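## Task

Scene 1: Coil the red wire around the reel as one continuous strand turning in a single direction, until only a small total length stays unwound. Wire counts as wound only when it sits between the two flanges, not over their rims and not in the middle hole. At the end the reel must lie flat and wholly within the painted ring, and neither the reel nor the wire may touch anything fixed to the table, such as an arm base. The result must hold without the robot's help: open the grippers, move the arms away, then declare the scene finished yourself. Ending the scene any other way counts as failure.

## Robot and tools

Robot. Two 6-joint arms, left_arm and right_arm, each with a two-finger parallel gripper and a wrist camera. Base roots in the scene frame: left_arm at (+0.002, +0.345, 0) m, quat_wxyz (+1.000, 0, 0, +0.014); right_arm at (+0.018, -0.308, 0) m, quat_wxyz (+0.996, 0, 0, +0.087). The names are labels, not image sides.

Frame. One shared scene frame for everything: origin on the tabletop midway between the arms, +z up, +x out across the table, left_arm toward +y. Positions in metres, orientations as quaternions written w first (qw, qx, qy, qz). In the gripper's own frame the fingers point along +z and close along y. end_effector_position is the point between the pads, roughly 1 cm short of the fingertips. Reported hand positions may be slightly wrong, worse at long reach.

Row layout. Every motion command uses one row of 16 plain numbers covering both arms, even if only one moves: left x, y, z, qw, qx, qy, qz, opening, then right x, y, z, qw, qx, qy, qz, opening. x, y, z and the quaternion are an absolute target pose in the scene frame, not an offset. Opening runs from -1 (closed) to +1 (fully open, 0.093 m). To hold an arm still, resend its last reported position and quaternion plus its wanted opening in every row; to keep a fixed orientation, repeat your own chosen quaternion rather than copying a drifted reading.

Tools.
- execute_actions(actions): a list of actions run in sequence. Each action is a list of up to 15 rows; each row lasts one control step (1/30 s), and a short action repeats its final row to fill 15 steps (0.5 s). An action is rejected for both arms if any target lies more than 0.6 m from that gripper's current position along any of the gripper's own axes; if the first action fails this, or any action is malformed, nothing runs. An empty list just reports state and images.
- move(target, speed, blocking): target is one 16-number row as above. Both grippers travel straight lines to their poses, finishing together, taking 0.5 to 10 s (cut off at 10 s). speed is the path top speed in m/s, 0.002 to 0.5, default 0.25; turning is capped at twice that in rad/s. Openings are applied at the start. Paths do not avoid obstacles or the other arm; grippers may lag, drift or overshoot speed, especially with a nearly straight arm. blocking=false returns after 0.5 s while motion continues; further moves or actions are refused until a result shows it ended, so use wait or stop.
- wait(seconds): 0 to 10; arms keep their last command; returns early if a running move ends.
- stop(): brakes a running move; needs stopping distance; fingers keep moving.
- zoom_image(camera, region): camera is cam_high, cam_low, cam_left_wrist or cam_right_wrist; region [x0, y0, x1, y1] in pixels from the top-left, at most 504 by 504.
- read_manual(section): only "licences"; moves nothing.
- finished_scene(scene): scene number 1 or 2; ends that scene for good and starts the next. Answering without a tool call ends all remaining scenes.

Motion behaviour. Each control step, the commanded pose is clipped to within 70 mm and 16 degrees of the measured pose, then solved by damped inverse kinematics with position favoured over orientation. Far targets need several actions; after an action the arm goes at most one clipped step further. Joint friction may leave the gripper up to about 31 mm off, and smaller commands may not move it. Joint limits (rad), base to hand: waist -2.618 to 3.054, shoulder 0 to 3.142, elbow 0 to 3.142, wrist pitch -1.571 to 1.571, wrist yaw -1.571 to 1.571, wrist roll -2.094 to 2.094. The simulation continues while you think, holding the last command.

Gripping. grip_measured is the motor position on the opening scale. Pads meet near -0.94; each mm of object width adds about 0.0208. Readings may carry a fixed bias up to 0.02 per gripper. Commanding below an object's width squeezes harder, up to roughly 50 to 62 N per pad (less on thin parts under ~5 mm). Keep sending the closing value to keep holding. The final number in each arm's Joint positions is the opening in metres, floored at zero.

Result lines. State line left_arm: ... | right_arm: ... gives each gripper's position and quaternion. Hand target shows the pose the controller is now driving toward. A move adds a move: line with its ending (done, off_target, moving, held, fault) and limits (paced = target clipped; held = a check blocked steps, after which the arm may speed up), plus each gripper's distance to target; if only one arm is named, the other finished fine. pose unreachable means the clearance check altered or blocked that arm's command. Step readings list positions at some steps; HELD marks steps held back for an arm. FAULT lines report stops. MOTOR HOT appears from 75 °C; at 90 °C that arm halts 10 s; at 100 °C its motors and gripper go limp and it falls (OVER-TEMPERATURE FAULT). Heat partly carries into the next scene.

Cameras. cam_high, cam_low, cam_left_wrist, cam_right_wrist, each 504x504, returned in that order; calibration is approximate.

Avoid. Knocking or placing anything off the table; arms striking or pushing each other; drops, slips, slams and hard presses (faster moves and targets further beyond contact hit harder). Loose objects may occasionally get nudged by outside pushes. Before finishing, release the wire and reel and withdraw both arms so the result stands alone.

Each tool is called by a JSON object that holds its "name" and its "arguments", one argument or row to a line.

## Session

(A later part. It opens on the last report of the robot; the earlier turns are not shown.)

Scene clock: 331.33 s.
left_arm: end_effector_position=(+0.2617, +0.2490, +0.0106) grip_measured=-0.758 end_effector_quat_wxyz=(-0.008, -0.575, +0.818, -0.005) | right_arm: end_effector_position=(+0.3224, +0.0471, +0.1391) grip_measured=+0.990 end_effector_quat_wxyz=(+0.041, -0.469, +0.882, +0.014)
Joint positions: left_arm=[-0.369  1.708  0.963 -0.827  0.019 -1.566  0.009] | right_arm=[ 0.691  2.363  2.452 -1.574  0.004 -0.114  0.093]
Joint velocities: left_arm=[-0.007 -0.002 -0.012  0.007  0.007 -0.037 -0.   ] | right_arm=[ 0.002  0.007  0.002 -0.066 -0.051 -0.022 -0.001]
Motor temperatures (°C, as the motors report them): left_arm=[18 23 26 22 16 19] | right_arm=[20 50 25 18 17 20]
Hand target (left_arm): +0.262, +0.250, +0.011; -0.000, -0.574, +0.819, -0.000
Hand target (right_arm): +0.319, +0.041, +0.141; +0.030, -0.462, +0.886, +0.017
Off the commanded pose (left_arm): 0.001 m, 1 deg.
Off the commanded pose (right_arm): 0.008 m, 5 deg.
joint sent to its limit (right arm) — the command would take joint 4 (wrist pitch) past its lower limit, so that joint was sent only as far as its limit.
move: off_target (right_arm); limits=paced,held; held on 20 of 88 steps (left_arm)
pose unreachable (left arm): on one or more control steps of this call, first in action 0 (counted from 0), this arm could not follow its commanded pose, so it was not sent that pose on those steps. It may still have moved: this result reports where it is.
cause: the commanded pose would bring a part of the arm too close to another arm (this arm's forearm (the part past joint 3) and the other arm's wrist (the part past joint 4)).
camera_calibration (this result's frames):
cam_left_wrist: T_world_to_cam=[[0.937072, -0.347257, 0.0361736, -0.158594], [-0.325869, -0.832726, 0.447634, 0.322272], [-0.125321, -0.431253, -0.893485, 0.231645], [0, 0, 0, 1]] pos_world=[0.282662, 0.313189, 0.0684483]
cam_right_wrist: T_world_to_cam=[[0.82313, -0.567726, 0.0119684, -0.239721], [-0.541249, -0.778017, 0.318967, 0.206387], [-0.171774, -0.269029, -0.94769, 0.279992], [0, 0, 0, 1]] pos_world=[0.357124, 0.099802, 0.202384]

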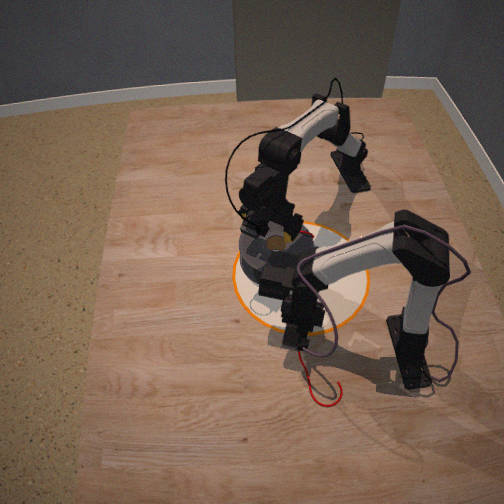

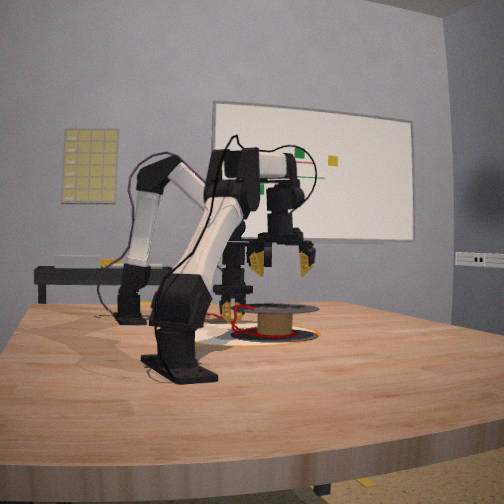

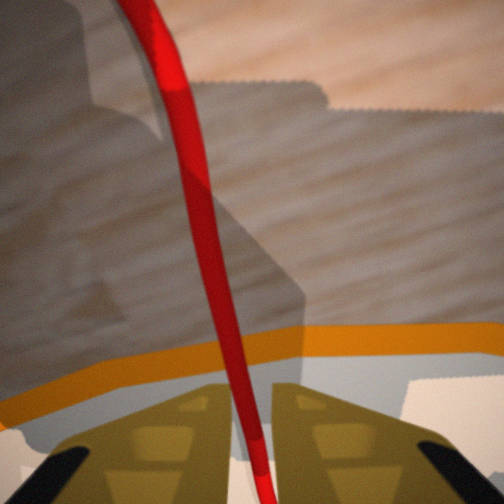

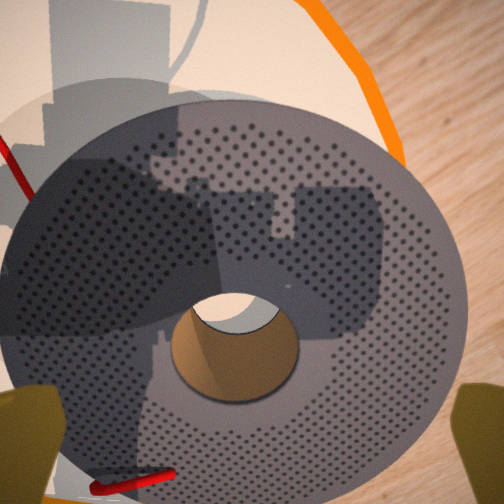

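{"name": "move", "arguments": {
  "target": [0.262,0.25,0.0106,0,0.574,-0.819,0,-0.76,0.234,0.0145,0.115,0,-0.788,0.616,0,1.0],
  "speed": 0.3
}}

Scene clock: 337.83 s.
left_arm: end_effector_position=(+0.2617, +0.2490, +0.0106) grip_measured=-0.758 end_effector_quat_wxyz=(-0.008, -0.575, +0.818, -0.005) | right_arm: end_effector_position=(+0.2369, +0.0128, +0.1156) grip_measured=+0.990 end_effector_quat_wxyz=(+0.007, +0.783, -0.622, +0.002)
Joint positions: left_arm=[-0.369  1.708  0.963 -0.827  0.018 -1.566  0.009] | right_arm=[ 0.8    2.04   1.836 -1.381  0.003 -0.825  0.093]
Joint velocities: left_arm=[ 0.017  0.002 -0.012 -0.051 -0.037  0.022 -0.001] | right_arm=[-0.002 -0.012 -0.002  0.037  0.022 -0.051  0.001]
Motor temperatures (°C, as the motors report them): left_arm=[18 23 26 22 16 19] | right_arm=[20 51 25 18 17 20]
Hand target (left_arm): +0.262, +0.250, +0.011; +0.000, -0.574, +0.819, +0.000
Hand target (right_arm): +0.234, +0.013, +0.117; +0.001, +0.788, -0.616, +0.002
Off the commanded pose (left_arm): 0.001 m, 1 deg.
Off the commanded pose (right_arm): 0.003 m, 1 deg.
move: done
camera_calibration (this result's frames):
cam_left_wrist: T_world_to_cam=[[0.9372, -0.346913, 0.0361616, -0.158712], [-0.325606, -0.833013, 0.447293, 0.322336], [-0.125049, -0.430977, -0.893656, 0.231534], [0, 0, 0, 1]] pos_world=[0.282652, 0.313237, 0.0684729]
cam_right_wrist: T_world_to_cam=[[0.976261, 0.216396, -0.00933597, -0.232411], [0.201158, -0.889847, 0.409522, -0.0440366], [0.0803113, -0.401678, -0.912252, 0.171775], [0, 0, 0, 1]] pos_world=[0.221956, 0.0801053, 0.172567]

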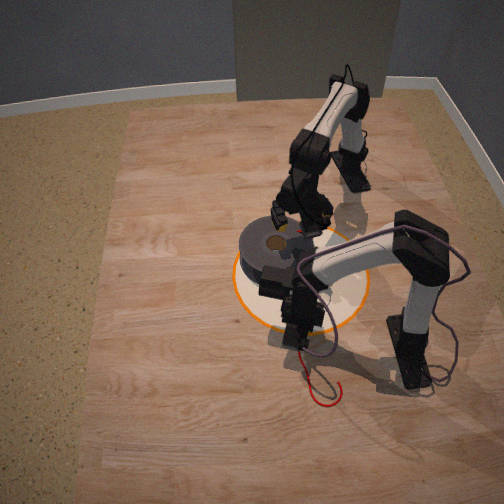

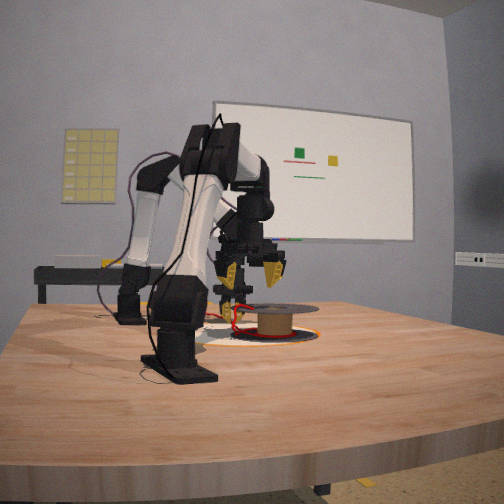

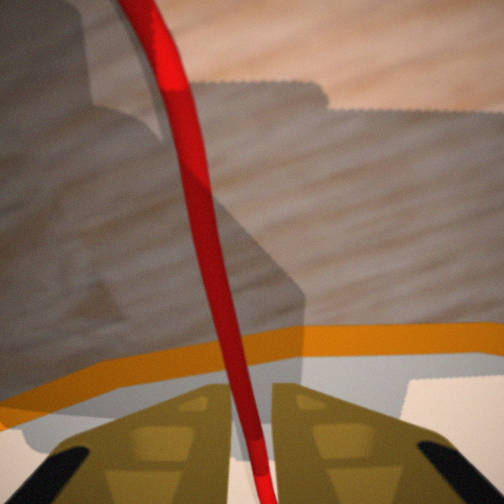

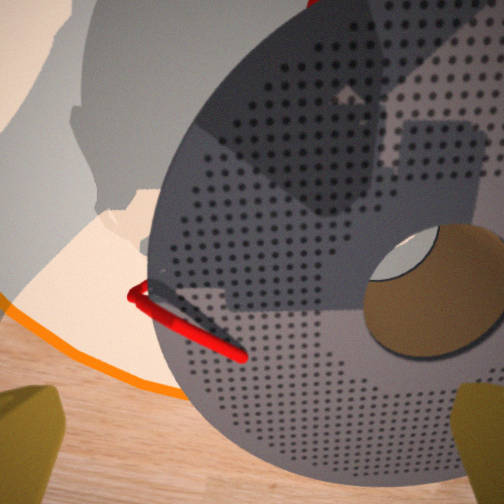

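{"name": "move", "arguments": {
  "target": [0.262,0.25,0.0106,0,0.574,-0.819,0,-0.76,0.227,0.018,0.10,0,-0.788,0.616,0,1.0],
  "speed": 0.1
}}

{"name": "move", "arguments": {
  "target": [0.262,0.25,0.0106,0,0.574,-0.819,0,-0.76,0.228,0.017,0.036,0,-0.788,0.616,0,1.0],
  "speed": 0.12
}}

Scene clock: 339.90 s.
left_arm: end_effector_position=(+0.2617, +0.2490, +0.0106) grip_measured=-0.758 end_effector_quat_wxyz=(-0.008, -0.575, +0.818, -0.005) | right_arm: end_effector_position=(+0.2305, +0.0165, +0.0979) grip_measured=+0.990 end_effector_quat_wxyz=(+0.008, +0.787, -0.617, +0.002)
Joint positions: left_arm=[-0.369  1.708  0.963 -0.827  0.018 -1.566  0.009] | right_arm=[ 0.82   2.04   1.766 -1.313  0.003 -0.819  0.093]
Joint velocities: left_arm=[ 0.012  0.002 -0.012 -0.037 -0.037  0.007  0.001] | right_arm=[-0.022 -0.002 -0.017  0.007  0.022  0.022  0.001]
Motor temperatures (°C, as the motors report them): left_arm=[18 24 26 22 16 19] | right_arm=[20 51 25 18 17 20]
Hand target (left_arm): +0.262, +0.250, +0.011; -0.000, -0.574, +0.819, -0.000
Hand target (right_arm): +0.227, +0.018, +0.100; +0.000, +0.788, -0.616, +0.001
Off the commanded pose (left_arm): 0.001 m, 1 deg.
Off the commanded pose (right_arm): 0.004 m, 1 deg.
move: done
camera_calibration (this result's frames):
cam_left_wrist: T_world_to_cam=[[0.9372, -0.346913, 0.0361616, -0.158712], [-0.325606, -0.833013, 0.447293, 0.322336], [-0.125049, -0.430977, -0.893656, 0.231534], [0, 0, 0, 1]] pos_world=[0.282652, 0.313237, 0.0684729]
cam_right_wrist: T_world_to_cam=[[0.973448, 0.228649, -0.0109127, -0.226468], [0.212821, -0.886444, 0.411005, -0.0350885], [0.0843025, -0.402414, -0.911568, 0.15656], [0, 0, 0, 1]] pos_world=[0.214724, 0.0836798, 0.154665]

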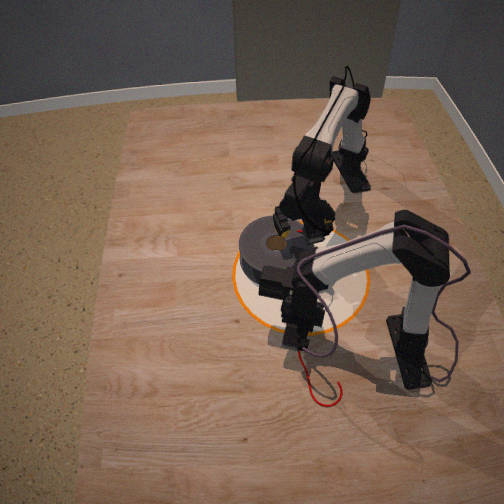

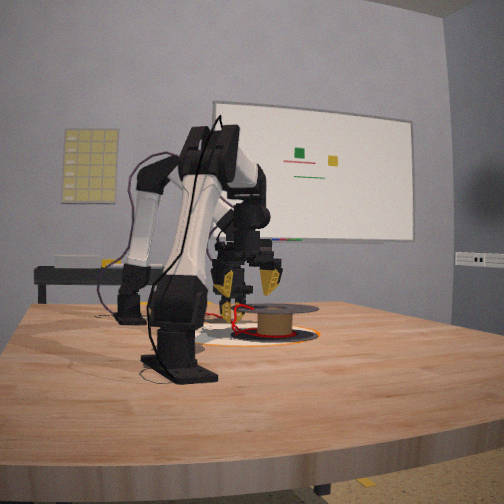

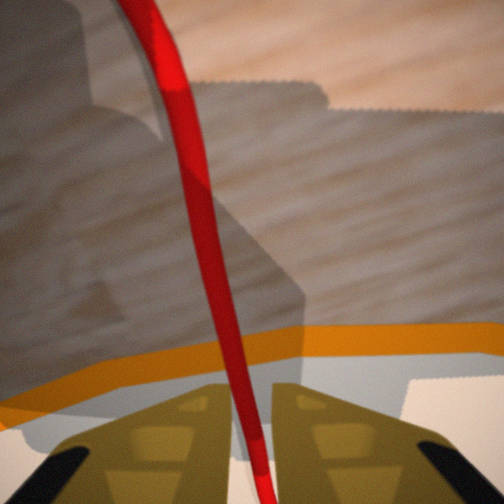

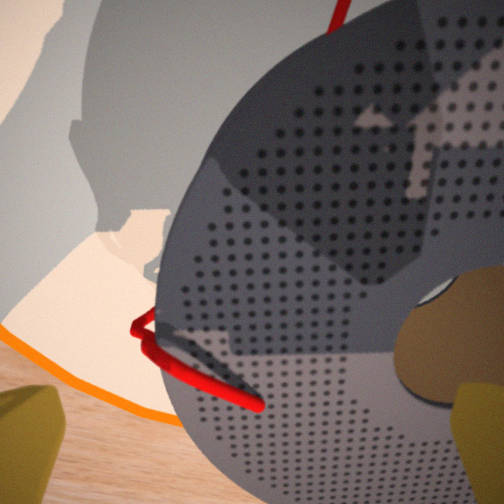

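Scene clock: 341.00 s.
left_arm: end_effector_position=(+0.2617, +0.2490, +0.0106) grip_measured=-0.758 end_effector_quat_wxyz=(-0.008, -0.575, +0.818, -0.005) | right_arm: end_effector_position=(+0.2365, +0.0211, +0.0640) grip_measured=+0.990 end_effector_quat_wxyz=(-0.031, +0.786, -0.618, +0.007)
Joint positions: left_arm=[-0.369  1.708  0.963 -0.827  0.018 -1.566  0.009] | right_arm=[ 0.82   2.009  1.583 -1.084  0.02  -0.816  0.093]
Joint velocities: left_arm=[ 0.007  0.002 -0.002  0.022  0.066 -0.037  0.001] | right_arm=[ 0.007 -0.002 -0.012 -0.051 -0.007  0.007 -0.001]
Motor temperatures (°C, as the motors report them): left_arm=[18 24 26 22 16 19] | right_arm=[20 50 24 18 17 20]
Hand target (left_arm): +0.262, +0.250, +0.011; -0.000, -0.574, +0.819, -0.000
Hand target (right_arm): +0.227, +0.015, +0.037; +0.000, +0.788, -0.616, +0.000
Off the commanded pose (left_arm): 0.001 m, 1 deg.
Off the commanded pose (right_arm): 0.030 m, 4 deg.
move: off_target (right_arm)
camera_calibration (this result's frames):
cam_left_wrist: T_world_to_cam=[[0.9372, -0.346913, 0.0361616, -0.158712], [-0.325606, -0.833013, 0.447293, 0.322336], [-0.125049, -0.430977, -0.893656, 0.231534], [0, 0, 0, 1]] pos_world=[0.282652, 0.313237, 0.0684729]
cam_right_wrist: T_world_to_cam=[[0.97268, 0.225154, 0.0565544, -0.237812], [0.188718, -0.908762, 0.372207, -0.00971436], [0.135199, -0.351366, -0.926425, 0.11488], [0, 0, 0, 1]] pos_world=[0.217616, 0.0850811, 0.123492]

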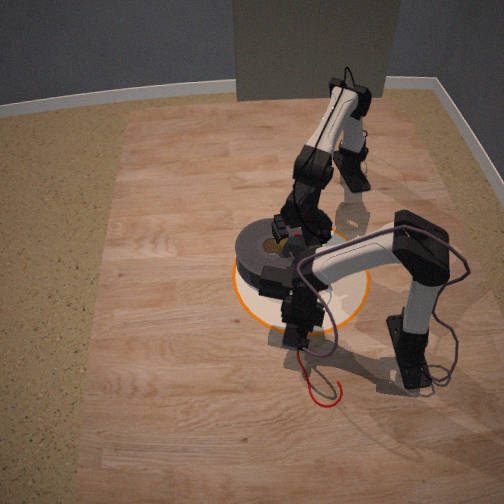

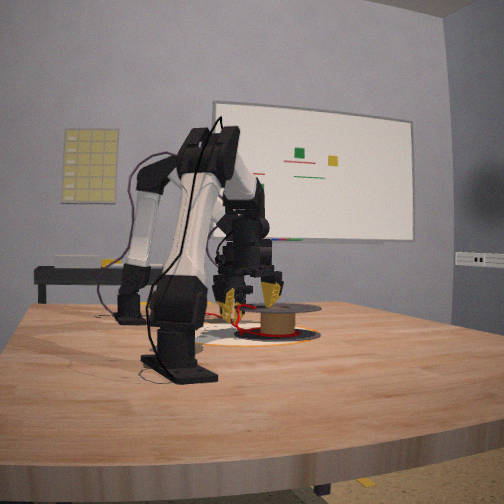

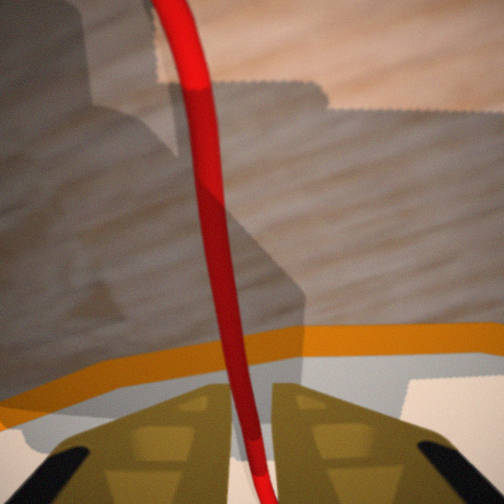

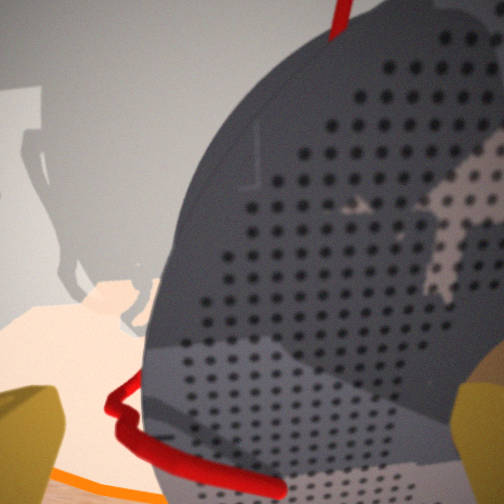

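{"name": "move", "arguments": {
  "target": [0.262,0.25,0.0106,0,0.574,-0.819,0,-0.76,0.243,0.022,0.095,0,-0.788,0.616,0,1.0],
  "speed": 0.08
}}

Scene clock: 343.90 s.
left_arm: end_effector_position=(+0.2617, +0.2490, +0.0106) grip_measured=-0.758 end_effector_quat_wxyz=(-0.008, -0.575, +0.818, -0.005) | right_arm: end_effector_position=(+0.2415, +0.0225, +0.0964) grip_measured=+0.990 end_effector_quat_wxyz=(-0.007, +0.789, -0.615, +0.005)
Joint positions: left_arm=[-0.369  1.708  0.963 -0.827  0.018 -1.566  0.009] | right_arm=[ 0.808  2.057  1.785 -1.285  0.012 -0.836  0.093]
Joint velocities: left_arm=[-0.002 -0.002 -0.012 -0.125  0.007  0.037  0.001] | right_arm=[ 0.002  0.007  0.007 -0.007 -0.051  0.022 -0.   ]
Motor temperatures (°C, as the motors report them): left_arm=[18 24 25 22 16 19] | right_arm=[20 49 24 18 17 20]
Hand target (left_arm): +0.262, +0.250, +0.011; -0.000, -0.574, +0.819, -0.000
Hand target (right_arm): +0.243, +0.023, +0.095; -0.001, +0.788, -0.616, -0.001
Off the commanded pose (left_arm): 0.001 m, 1 deg.
Off the commanded pose (right_arm): 0.002 m, 1 deg.
move: done
camera_calibration (this result's frames):
cam_left_wrist: T_world_to_cam=[[0.9372, -0.346913, 0.0361616, -0.158712], [-0.325606, -0.833013, 0.447293, 0.322336], [-0.125049, -0.430977, -0.893656, 0.231534], [0, 0, 0, 1]] pos_world=[0.282652, 0.313237, 0.0684729]
cam_right_wrist: T_world_to_cam=[[0.971967, 0.234546, 0.0164112, -0.24106], [0.20884, -0.893293, 0.398013, -0.0291127], [0.108012, -0.383428, -0.917233, 0.15112], [0, 0, 0, 1]] pos_world=[0.224059, 0.0884769, 0.154156]

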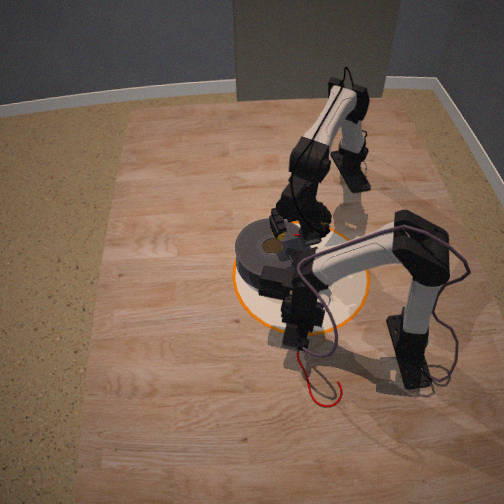

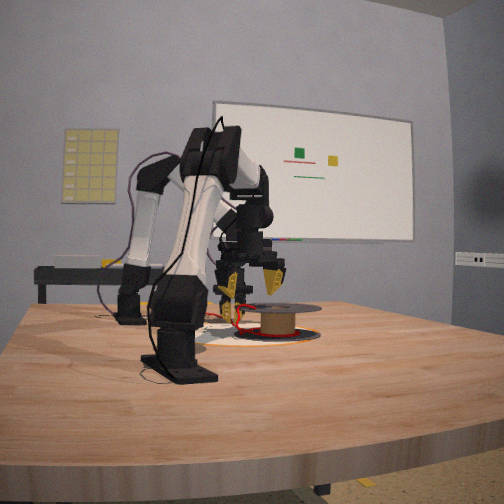

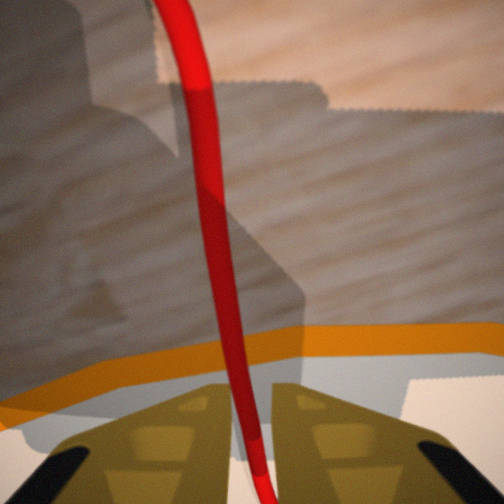

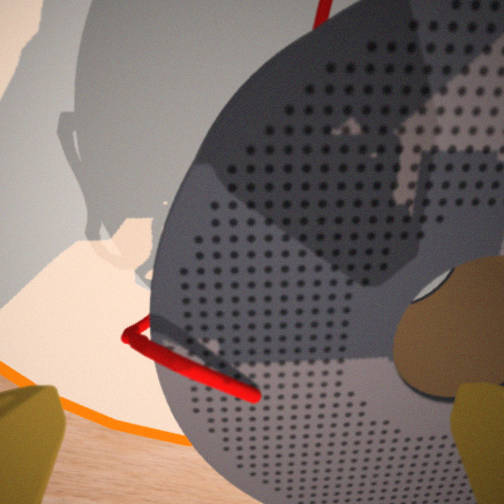

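{"name": "move", "arguments": {
  "target": [0.262,0.25,0.0106,0,0.574,-0.819,0,-0.76,0.2425,0.023,0.036,0,-0.788,0.616,0,1.0],
  "speed": 0.1
}}

Scene clock: 346.13 s.
left_arm: end_effector_position=(+0.2617, +0.2490, +0.0106) grip_measured=-0.758 end_effector_quat_wxyz=(-0.008, -0.575, +0.818, -0.005) | right_arm: end_effector_position=(+0.2424, +0.0238, +0.0485) grip_measured=+0.990 end_effector_quat_wxyz=(-0.009, +0.789, -0.615, +0.005)
Joint positions: left_arm=[-0.369  1.708  0.963 -0.827  0.018 -1.566  0.009] | right_arm=[ 0.808  2.084  1.633 -1.104  0.012 -0.836  0.093]
Joint velocities: left_arm=[ 0.002  0.007 -0.007  0.037 -0.007  0.007  0.   ] | right_arm=[-0.002 -0.002 -0.002  0.022 -0.022 -0.007 -0.   ]
Motor temperatures (°C, as the motors report them): left_arm=[18 24 25 22 16 19] | right_arm=[20 49 24 18 17 20]
Hand target (left_arm): +0.262, +0.250, +0.011; -0.000, -0.574, +0.819, -0.000
Hand target (right_arm): +0.242, +0.022, +0.036; +0.000, +0.788, -0.616, -0.000
Off the commanded pose (left_arm): 0.001 m, 1 deg.
Off the commanded pose (right_arm): 0.013 m, 1 deg.
move: off_target (right_arm)
camera_calibration (this result's frames):
cam_left_wrist: T_world_to_cam=[[0.9372, -0.346913, 0.0361616, -0.158712], [-0.325606, -0.833013, 0.447293, 0.322336], [-0.125049, -0.430977, -0.893656, 0.231534], [0, 0, 0, 1]] pos_world=[0.282652, 0.313237, 0.0684729]
cam_right_wrist: T_world_to_cam=[[0.971933, 0.234495, 0.0189345, -0.241557], [0.208083, -0.894426, 0.395859, -0.00872967], [0.109762, -0.380808, -0.918116, 0.107141], [0, 0, 0, 1]] pos_world=[0.224834, 0.0896359, 0.106397]

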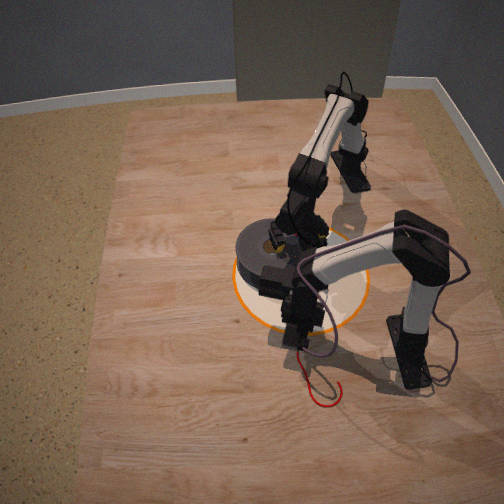

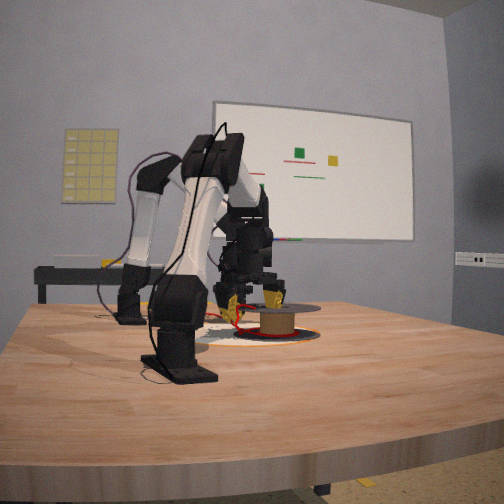

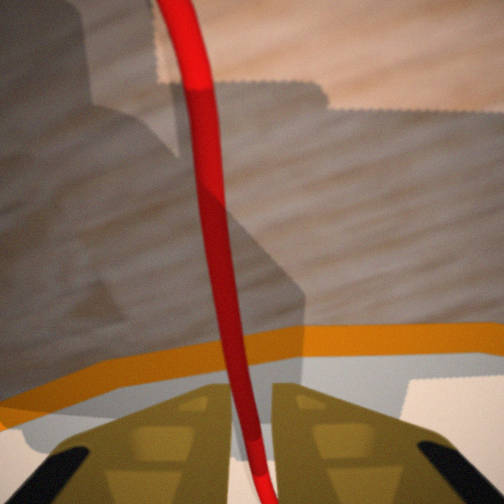

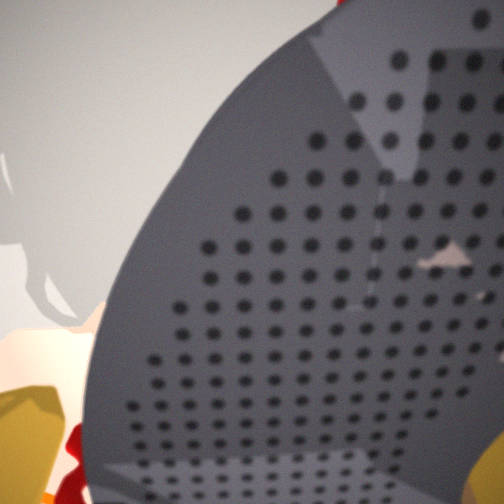

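{"name": "move", "arguments": {
  "target": [0.262,0.25,0.0106,0,0.574,-0.819,0,-0.76,0.2425,0.023,0.044,0,-0.788,0.616,0,0.5],
  "speed": 0.1
}}

{"name": "zoom_image", "arguments": {
  "camera": "cam_low",
  "region": [180, 260, 340, 360]
}}

Scene clock: 347.33 s.
left_arm: end_effector_position=(+0.2617, +0.2490, +0.0106) grip_measured=-0.758 end_effector_quat_wxyz=(-0.008, -0.575, +0.818, -0.005) | right_arm: end_effector_position=(+0.2476, +0.0262, +0.0494) grip_measured=+0.522 end_effector_quat_wxyz=(-0.020, +0.787, -0.616, +0.013)
Joint positions: left_arm=[-0.369  1.708  0.963 -0.827  0.018 -1.566  0.009] | right_arm=[ 0.808  2.082  1.633 -1.084  0.029 -0.832  0.07 ]
Joint velocities: left_arm=[ 0.002 -0.017  0.012 -0.11   0.022  0.037  0.001] | right_arm=[-0.012 -0.012  0.007  0.066 -0.022  0.051 -0.001]
Motor temperatures (°C, as the motors report them): left_arm=[18 24 25 22 16 19] | right_arm=[20 48 24 18 17 20]
Hand target (left_arm): +0.262, +0.250, +0.011; -0.000, -0.574, +0.819, -0.000
Hand target (right_arm): +0.242, +0.023, +0.044; -0.001, +0.788, -0.616, -0.000
Off the commanded pose (left_arm): 0.001 m, 1 deg.
Off the commanded pose (right_arm): 0.008 m, 3 deg.
move: off_target (right_arm)
camera_calibration (this result's frames):
cam_left_wrist: T_world_to_cam=[[0.9372, -0.346913, 0.0361616, -0.158712], [-0.325606, -0.833013, 0.447293, 0.322336], [-0.125049, -0.430977, -0.893656, 0.231534], [0, 0, 0, 1]] pos_world=[0.282652, 0.313237, 0.0684729]
cam_right_wrist: T_world_to_cam=[[0.972165, 0.229689, 0.0462375, -0.248471], [0.1936, -0.898657, 0.393617, -0.00428906], [0.131961, -0.373709, -0.918111, 0.102614], [0, 0, 0, 1]] pos_world=[0.228844, 0.0915642, 0.107388]

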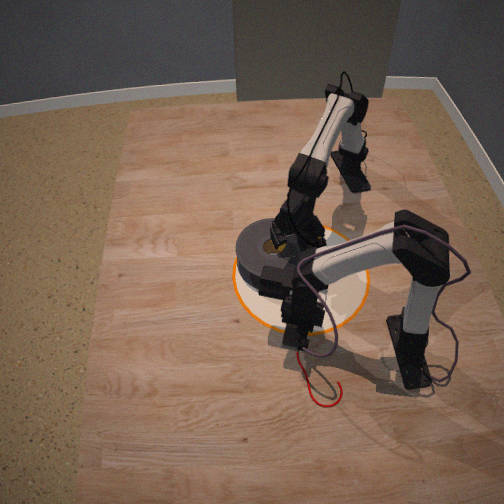

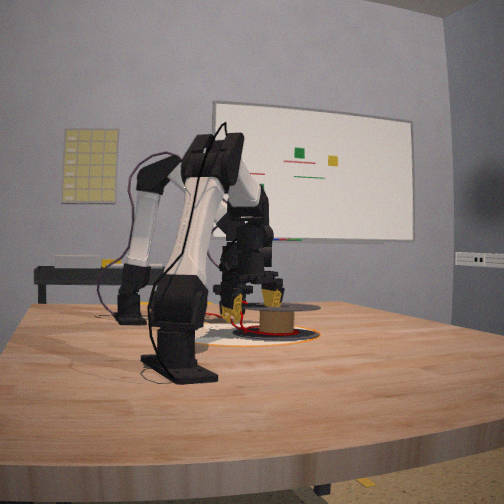

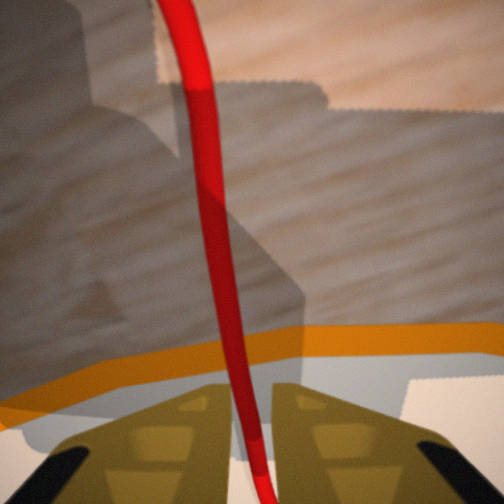

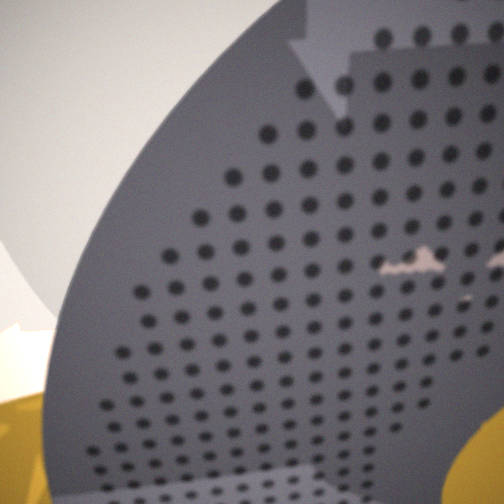

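Region (180, 260, 340, 360) of cam_low's 504x504 image, scaled by 3.150, with more detail than that image has; it fills the top 315 rows of this view, and the rest is white.

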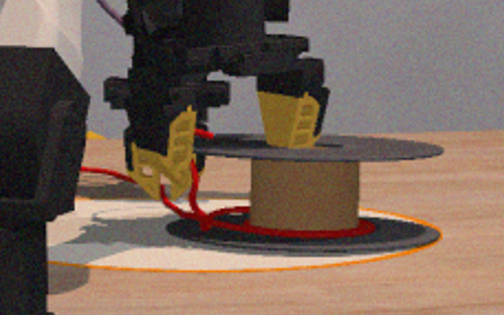

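{"name": "move", "arguments": {
  "target": [0.262,0.25,0.0106,0,0.574,-0.819,0,-0.76,0.2533,-0.0117,0.047,0,-0.924,0.383,0,0.5],
  "speed": 0.15
}}

{"name": "move", "arguments": {
  "target": [0.262,0.25,0.0106,0,0.574,-0.819,0,-0.76,0.2807,-0.0281,0.047,0,-0.989,0.148,0,0.5],
  "speed": 0.15
}}

{"name": "zoom_image", "arguments": {
  "camera": "cam_low",
  "region": [180, 260, 340, 360]
}}

Scene clock: 351.93 s.
left_arm: end_effector_position=(+0.2617, +0.2490, +0.0106) grip_measured=-0.758 end_effector_quat_wxyz=(-0.008, -0.575, +0.818, -0.005) | right_arm: end_effector_position=(+0.2633, +0.0012, +0.0515) grip_measured=+0.518 end_effector_quat_wxyz=(-0.023, +0.921, -0.390, +0.012)
Joint positions: left_arm=[-0.369  1.708  0.963 -0.827  0.018 -1.566  0.009] | right_arm=[ 0.732  2.026  1.558 -1.051  0.012 -1.435  0.07 ]
Joint velocities: left_arm=[ 0.007 -0.002 -0.017  0.007 -0.007 -0.066 -0.001] | right_arm=[ 0.002  0.007 -0.007 -0.066 -0.007 -0.095  0.001]
Motor temperatures (°C, as the motors report them): left_arm=[18 24 25 22 16 19] | right_arm=[20 48 24 18 17 20]
Hand target (left_arm): +0.262, +0.250, +0.011; -0.000, -0.574, +0.819, -0.000
Hand target (right_arm): +0.253, -0.011, +0.048; -0.001, +0.924, -0.383, -0.002
Off the commanded pose (left_arm): 0.001 m, 1 deg.
Off the commanded pose (right_arm): 0.017 m, 3 deg.
move: off_target (right_arm)
camera_calibration (this result's frames):
cam_left_wrist: T_world_to_cam=[[0.9372, -0.346913, 0.0361616, -0.158712], [-0.325606, -0.833013, 0.447293, 0.322336], [-0.125049, -0.430977, -0.893656, 0.231534], [0, 0, 0, 1]] pos_world=[0.282652, 0.313237, 0.0684729]
cam_right_wrist: T_world_to_cam=[[0.723833, 0.688034, 0.0517232, -0.193527], [0.615724, -0.67795, 0.401582, -0.142383], [0.311367, -0.258831, -0.914362, 0.0456201], [0, 0, 0, 1]] pos_world=[0.213545, 0.0484327, 0.108901]

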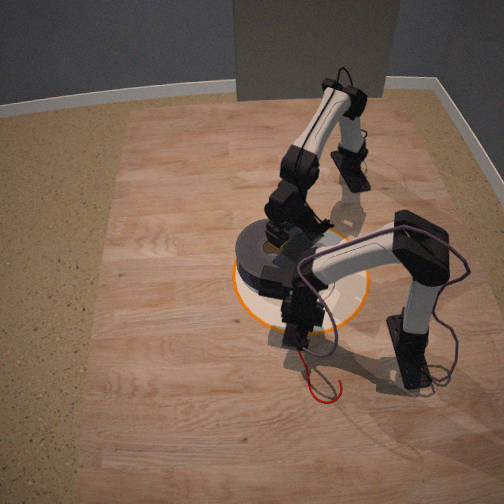

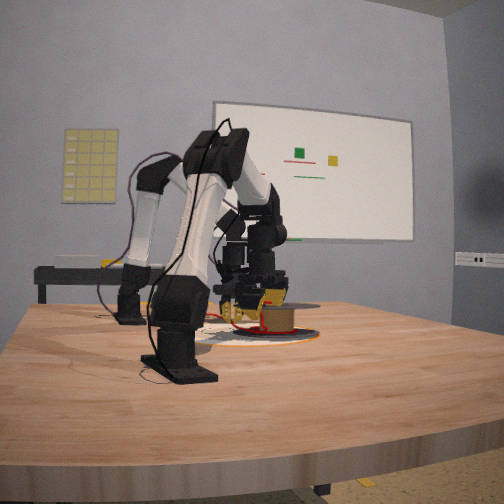

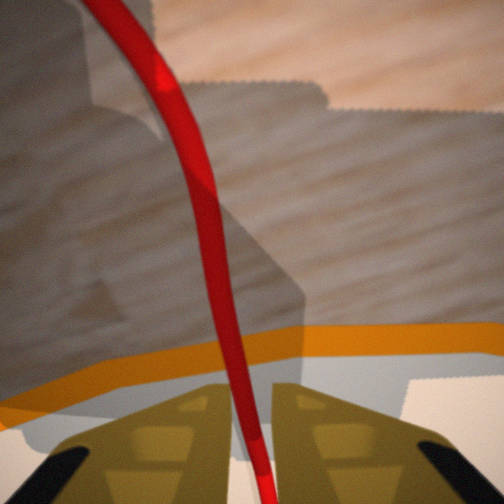

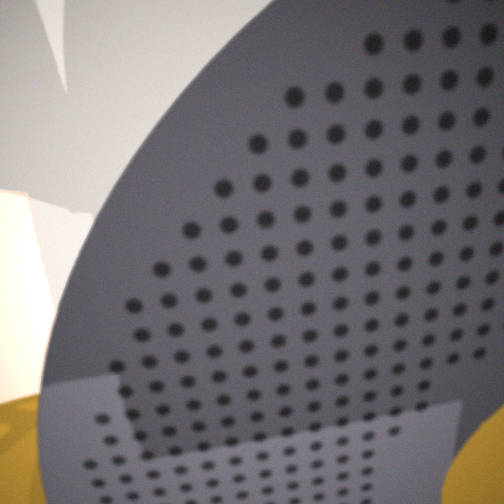

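Scene clock: 354.10 s.
left_arm: end_effector_position=(+0.2617, +0.2490, +0.0106) grip_measured=-0.758 end_effector_quat_wxyz=(-0.008, -0.575, +0.818, -0.005) | right_arm: end_effector_position=(+0.2854, -0.0151, +0.0517) grip_measured=+0.518 end_effector_quat_wxyz=(-0.030, +0.987, -0.155, +0.009)
Joint positions: left_arm=[-0.369  1.708  0.963 -0.827  0.018 -1.566  0.009] | right_arm=[ 0.65   2.026  1.558 -1.043 -0.018 -2.005  0.07 ]
Joint velocities: left_arm=[-0.007  0.027  0.022 -0.022  0.051  0.007 -0.   ] | right_arm=[-0.007  0.002 -0.007  0.007  0.022 -0.037  0.   ]
Motor temperatures (°C, as the motors report them): left_arm=[18 24 25 21 16 19] | right_arm=[20 47 24 18 17 20]
Hand target (left_arm): +0.262, +0.250, +0.011; -0.000, -0.574, +0.819, -0.000
Hand target (right_arm): +0.280, -0.027, +0.048; -0.002, +0.989, -0.148, -0.001
Off the commanded pose (left_arm): 0.001 m, 1 deg.
Off the commanded pose (right_arm): 0.015 m, 4 deg.
move: off_target (right_arm)
camera_calibration (this result's frames):
cam_left_wrist: T_world_to_cam=[[0.9372, -0.346913, 0.0361616, -0.158712], [-0.325606, -0.833013, 0.447293, 0.322336], [-0.125049, -0.430977, -0.893656, 0.231534], [0, 0, 0, 1]] pos_world=[0.282652, 0.313237, 0.0684729]
cam_right_wrist: T_world_to_cam=[[0.316125, 0.946802, 0.0602645, -0.0784336], [0.859047, -0.312625, 0.405344, -0.231275], [0.40262, -0.0763691, -0.912176, 0.011202], [0, 0, 0, 1]] pos_world=[0.21896, 0.00281433, 0.108691]

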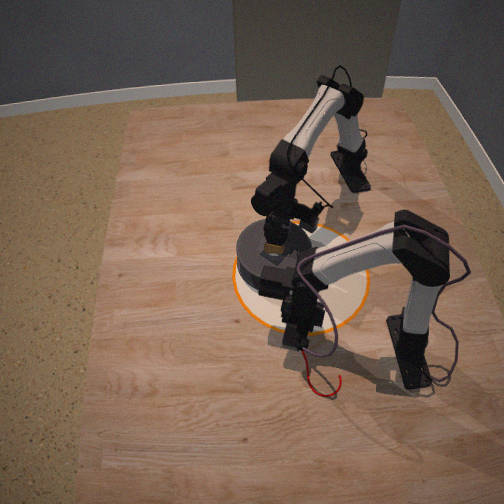

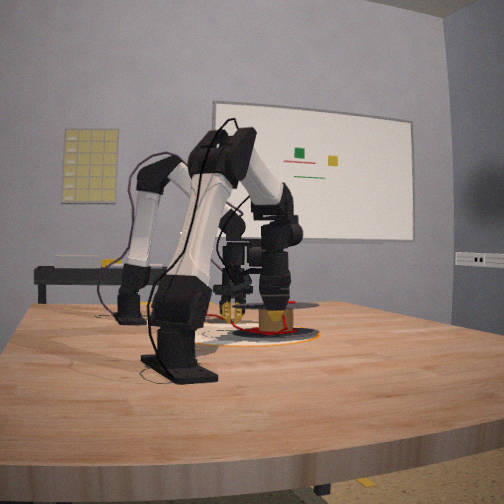

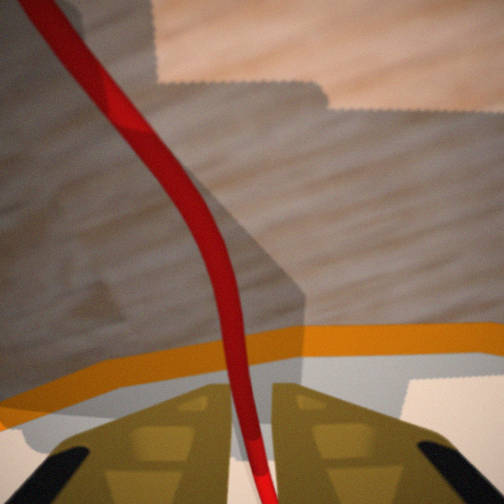

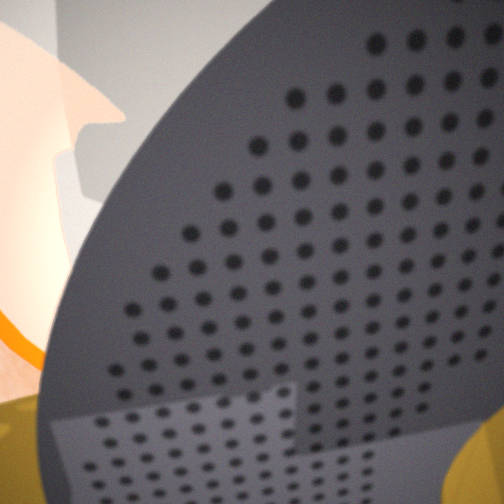

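Region (180, 260, 340, 360) of cam_low's 504x504 image, scaled by 3.150, with more detail than that image has; it fills the top 315 rows of this view, and the rest is white.

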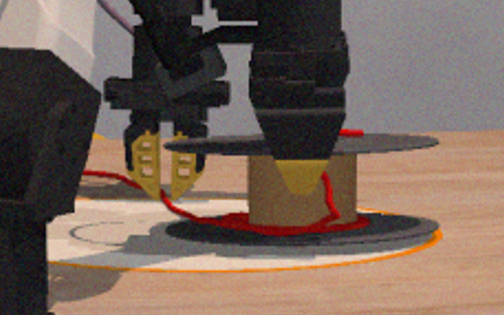

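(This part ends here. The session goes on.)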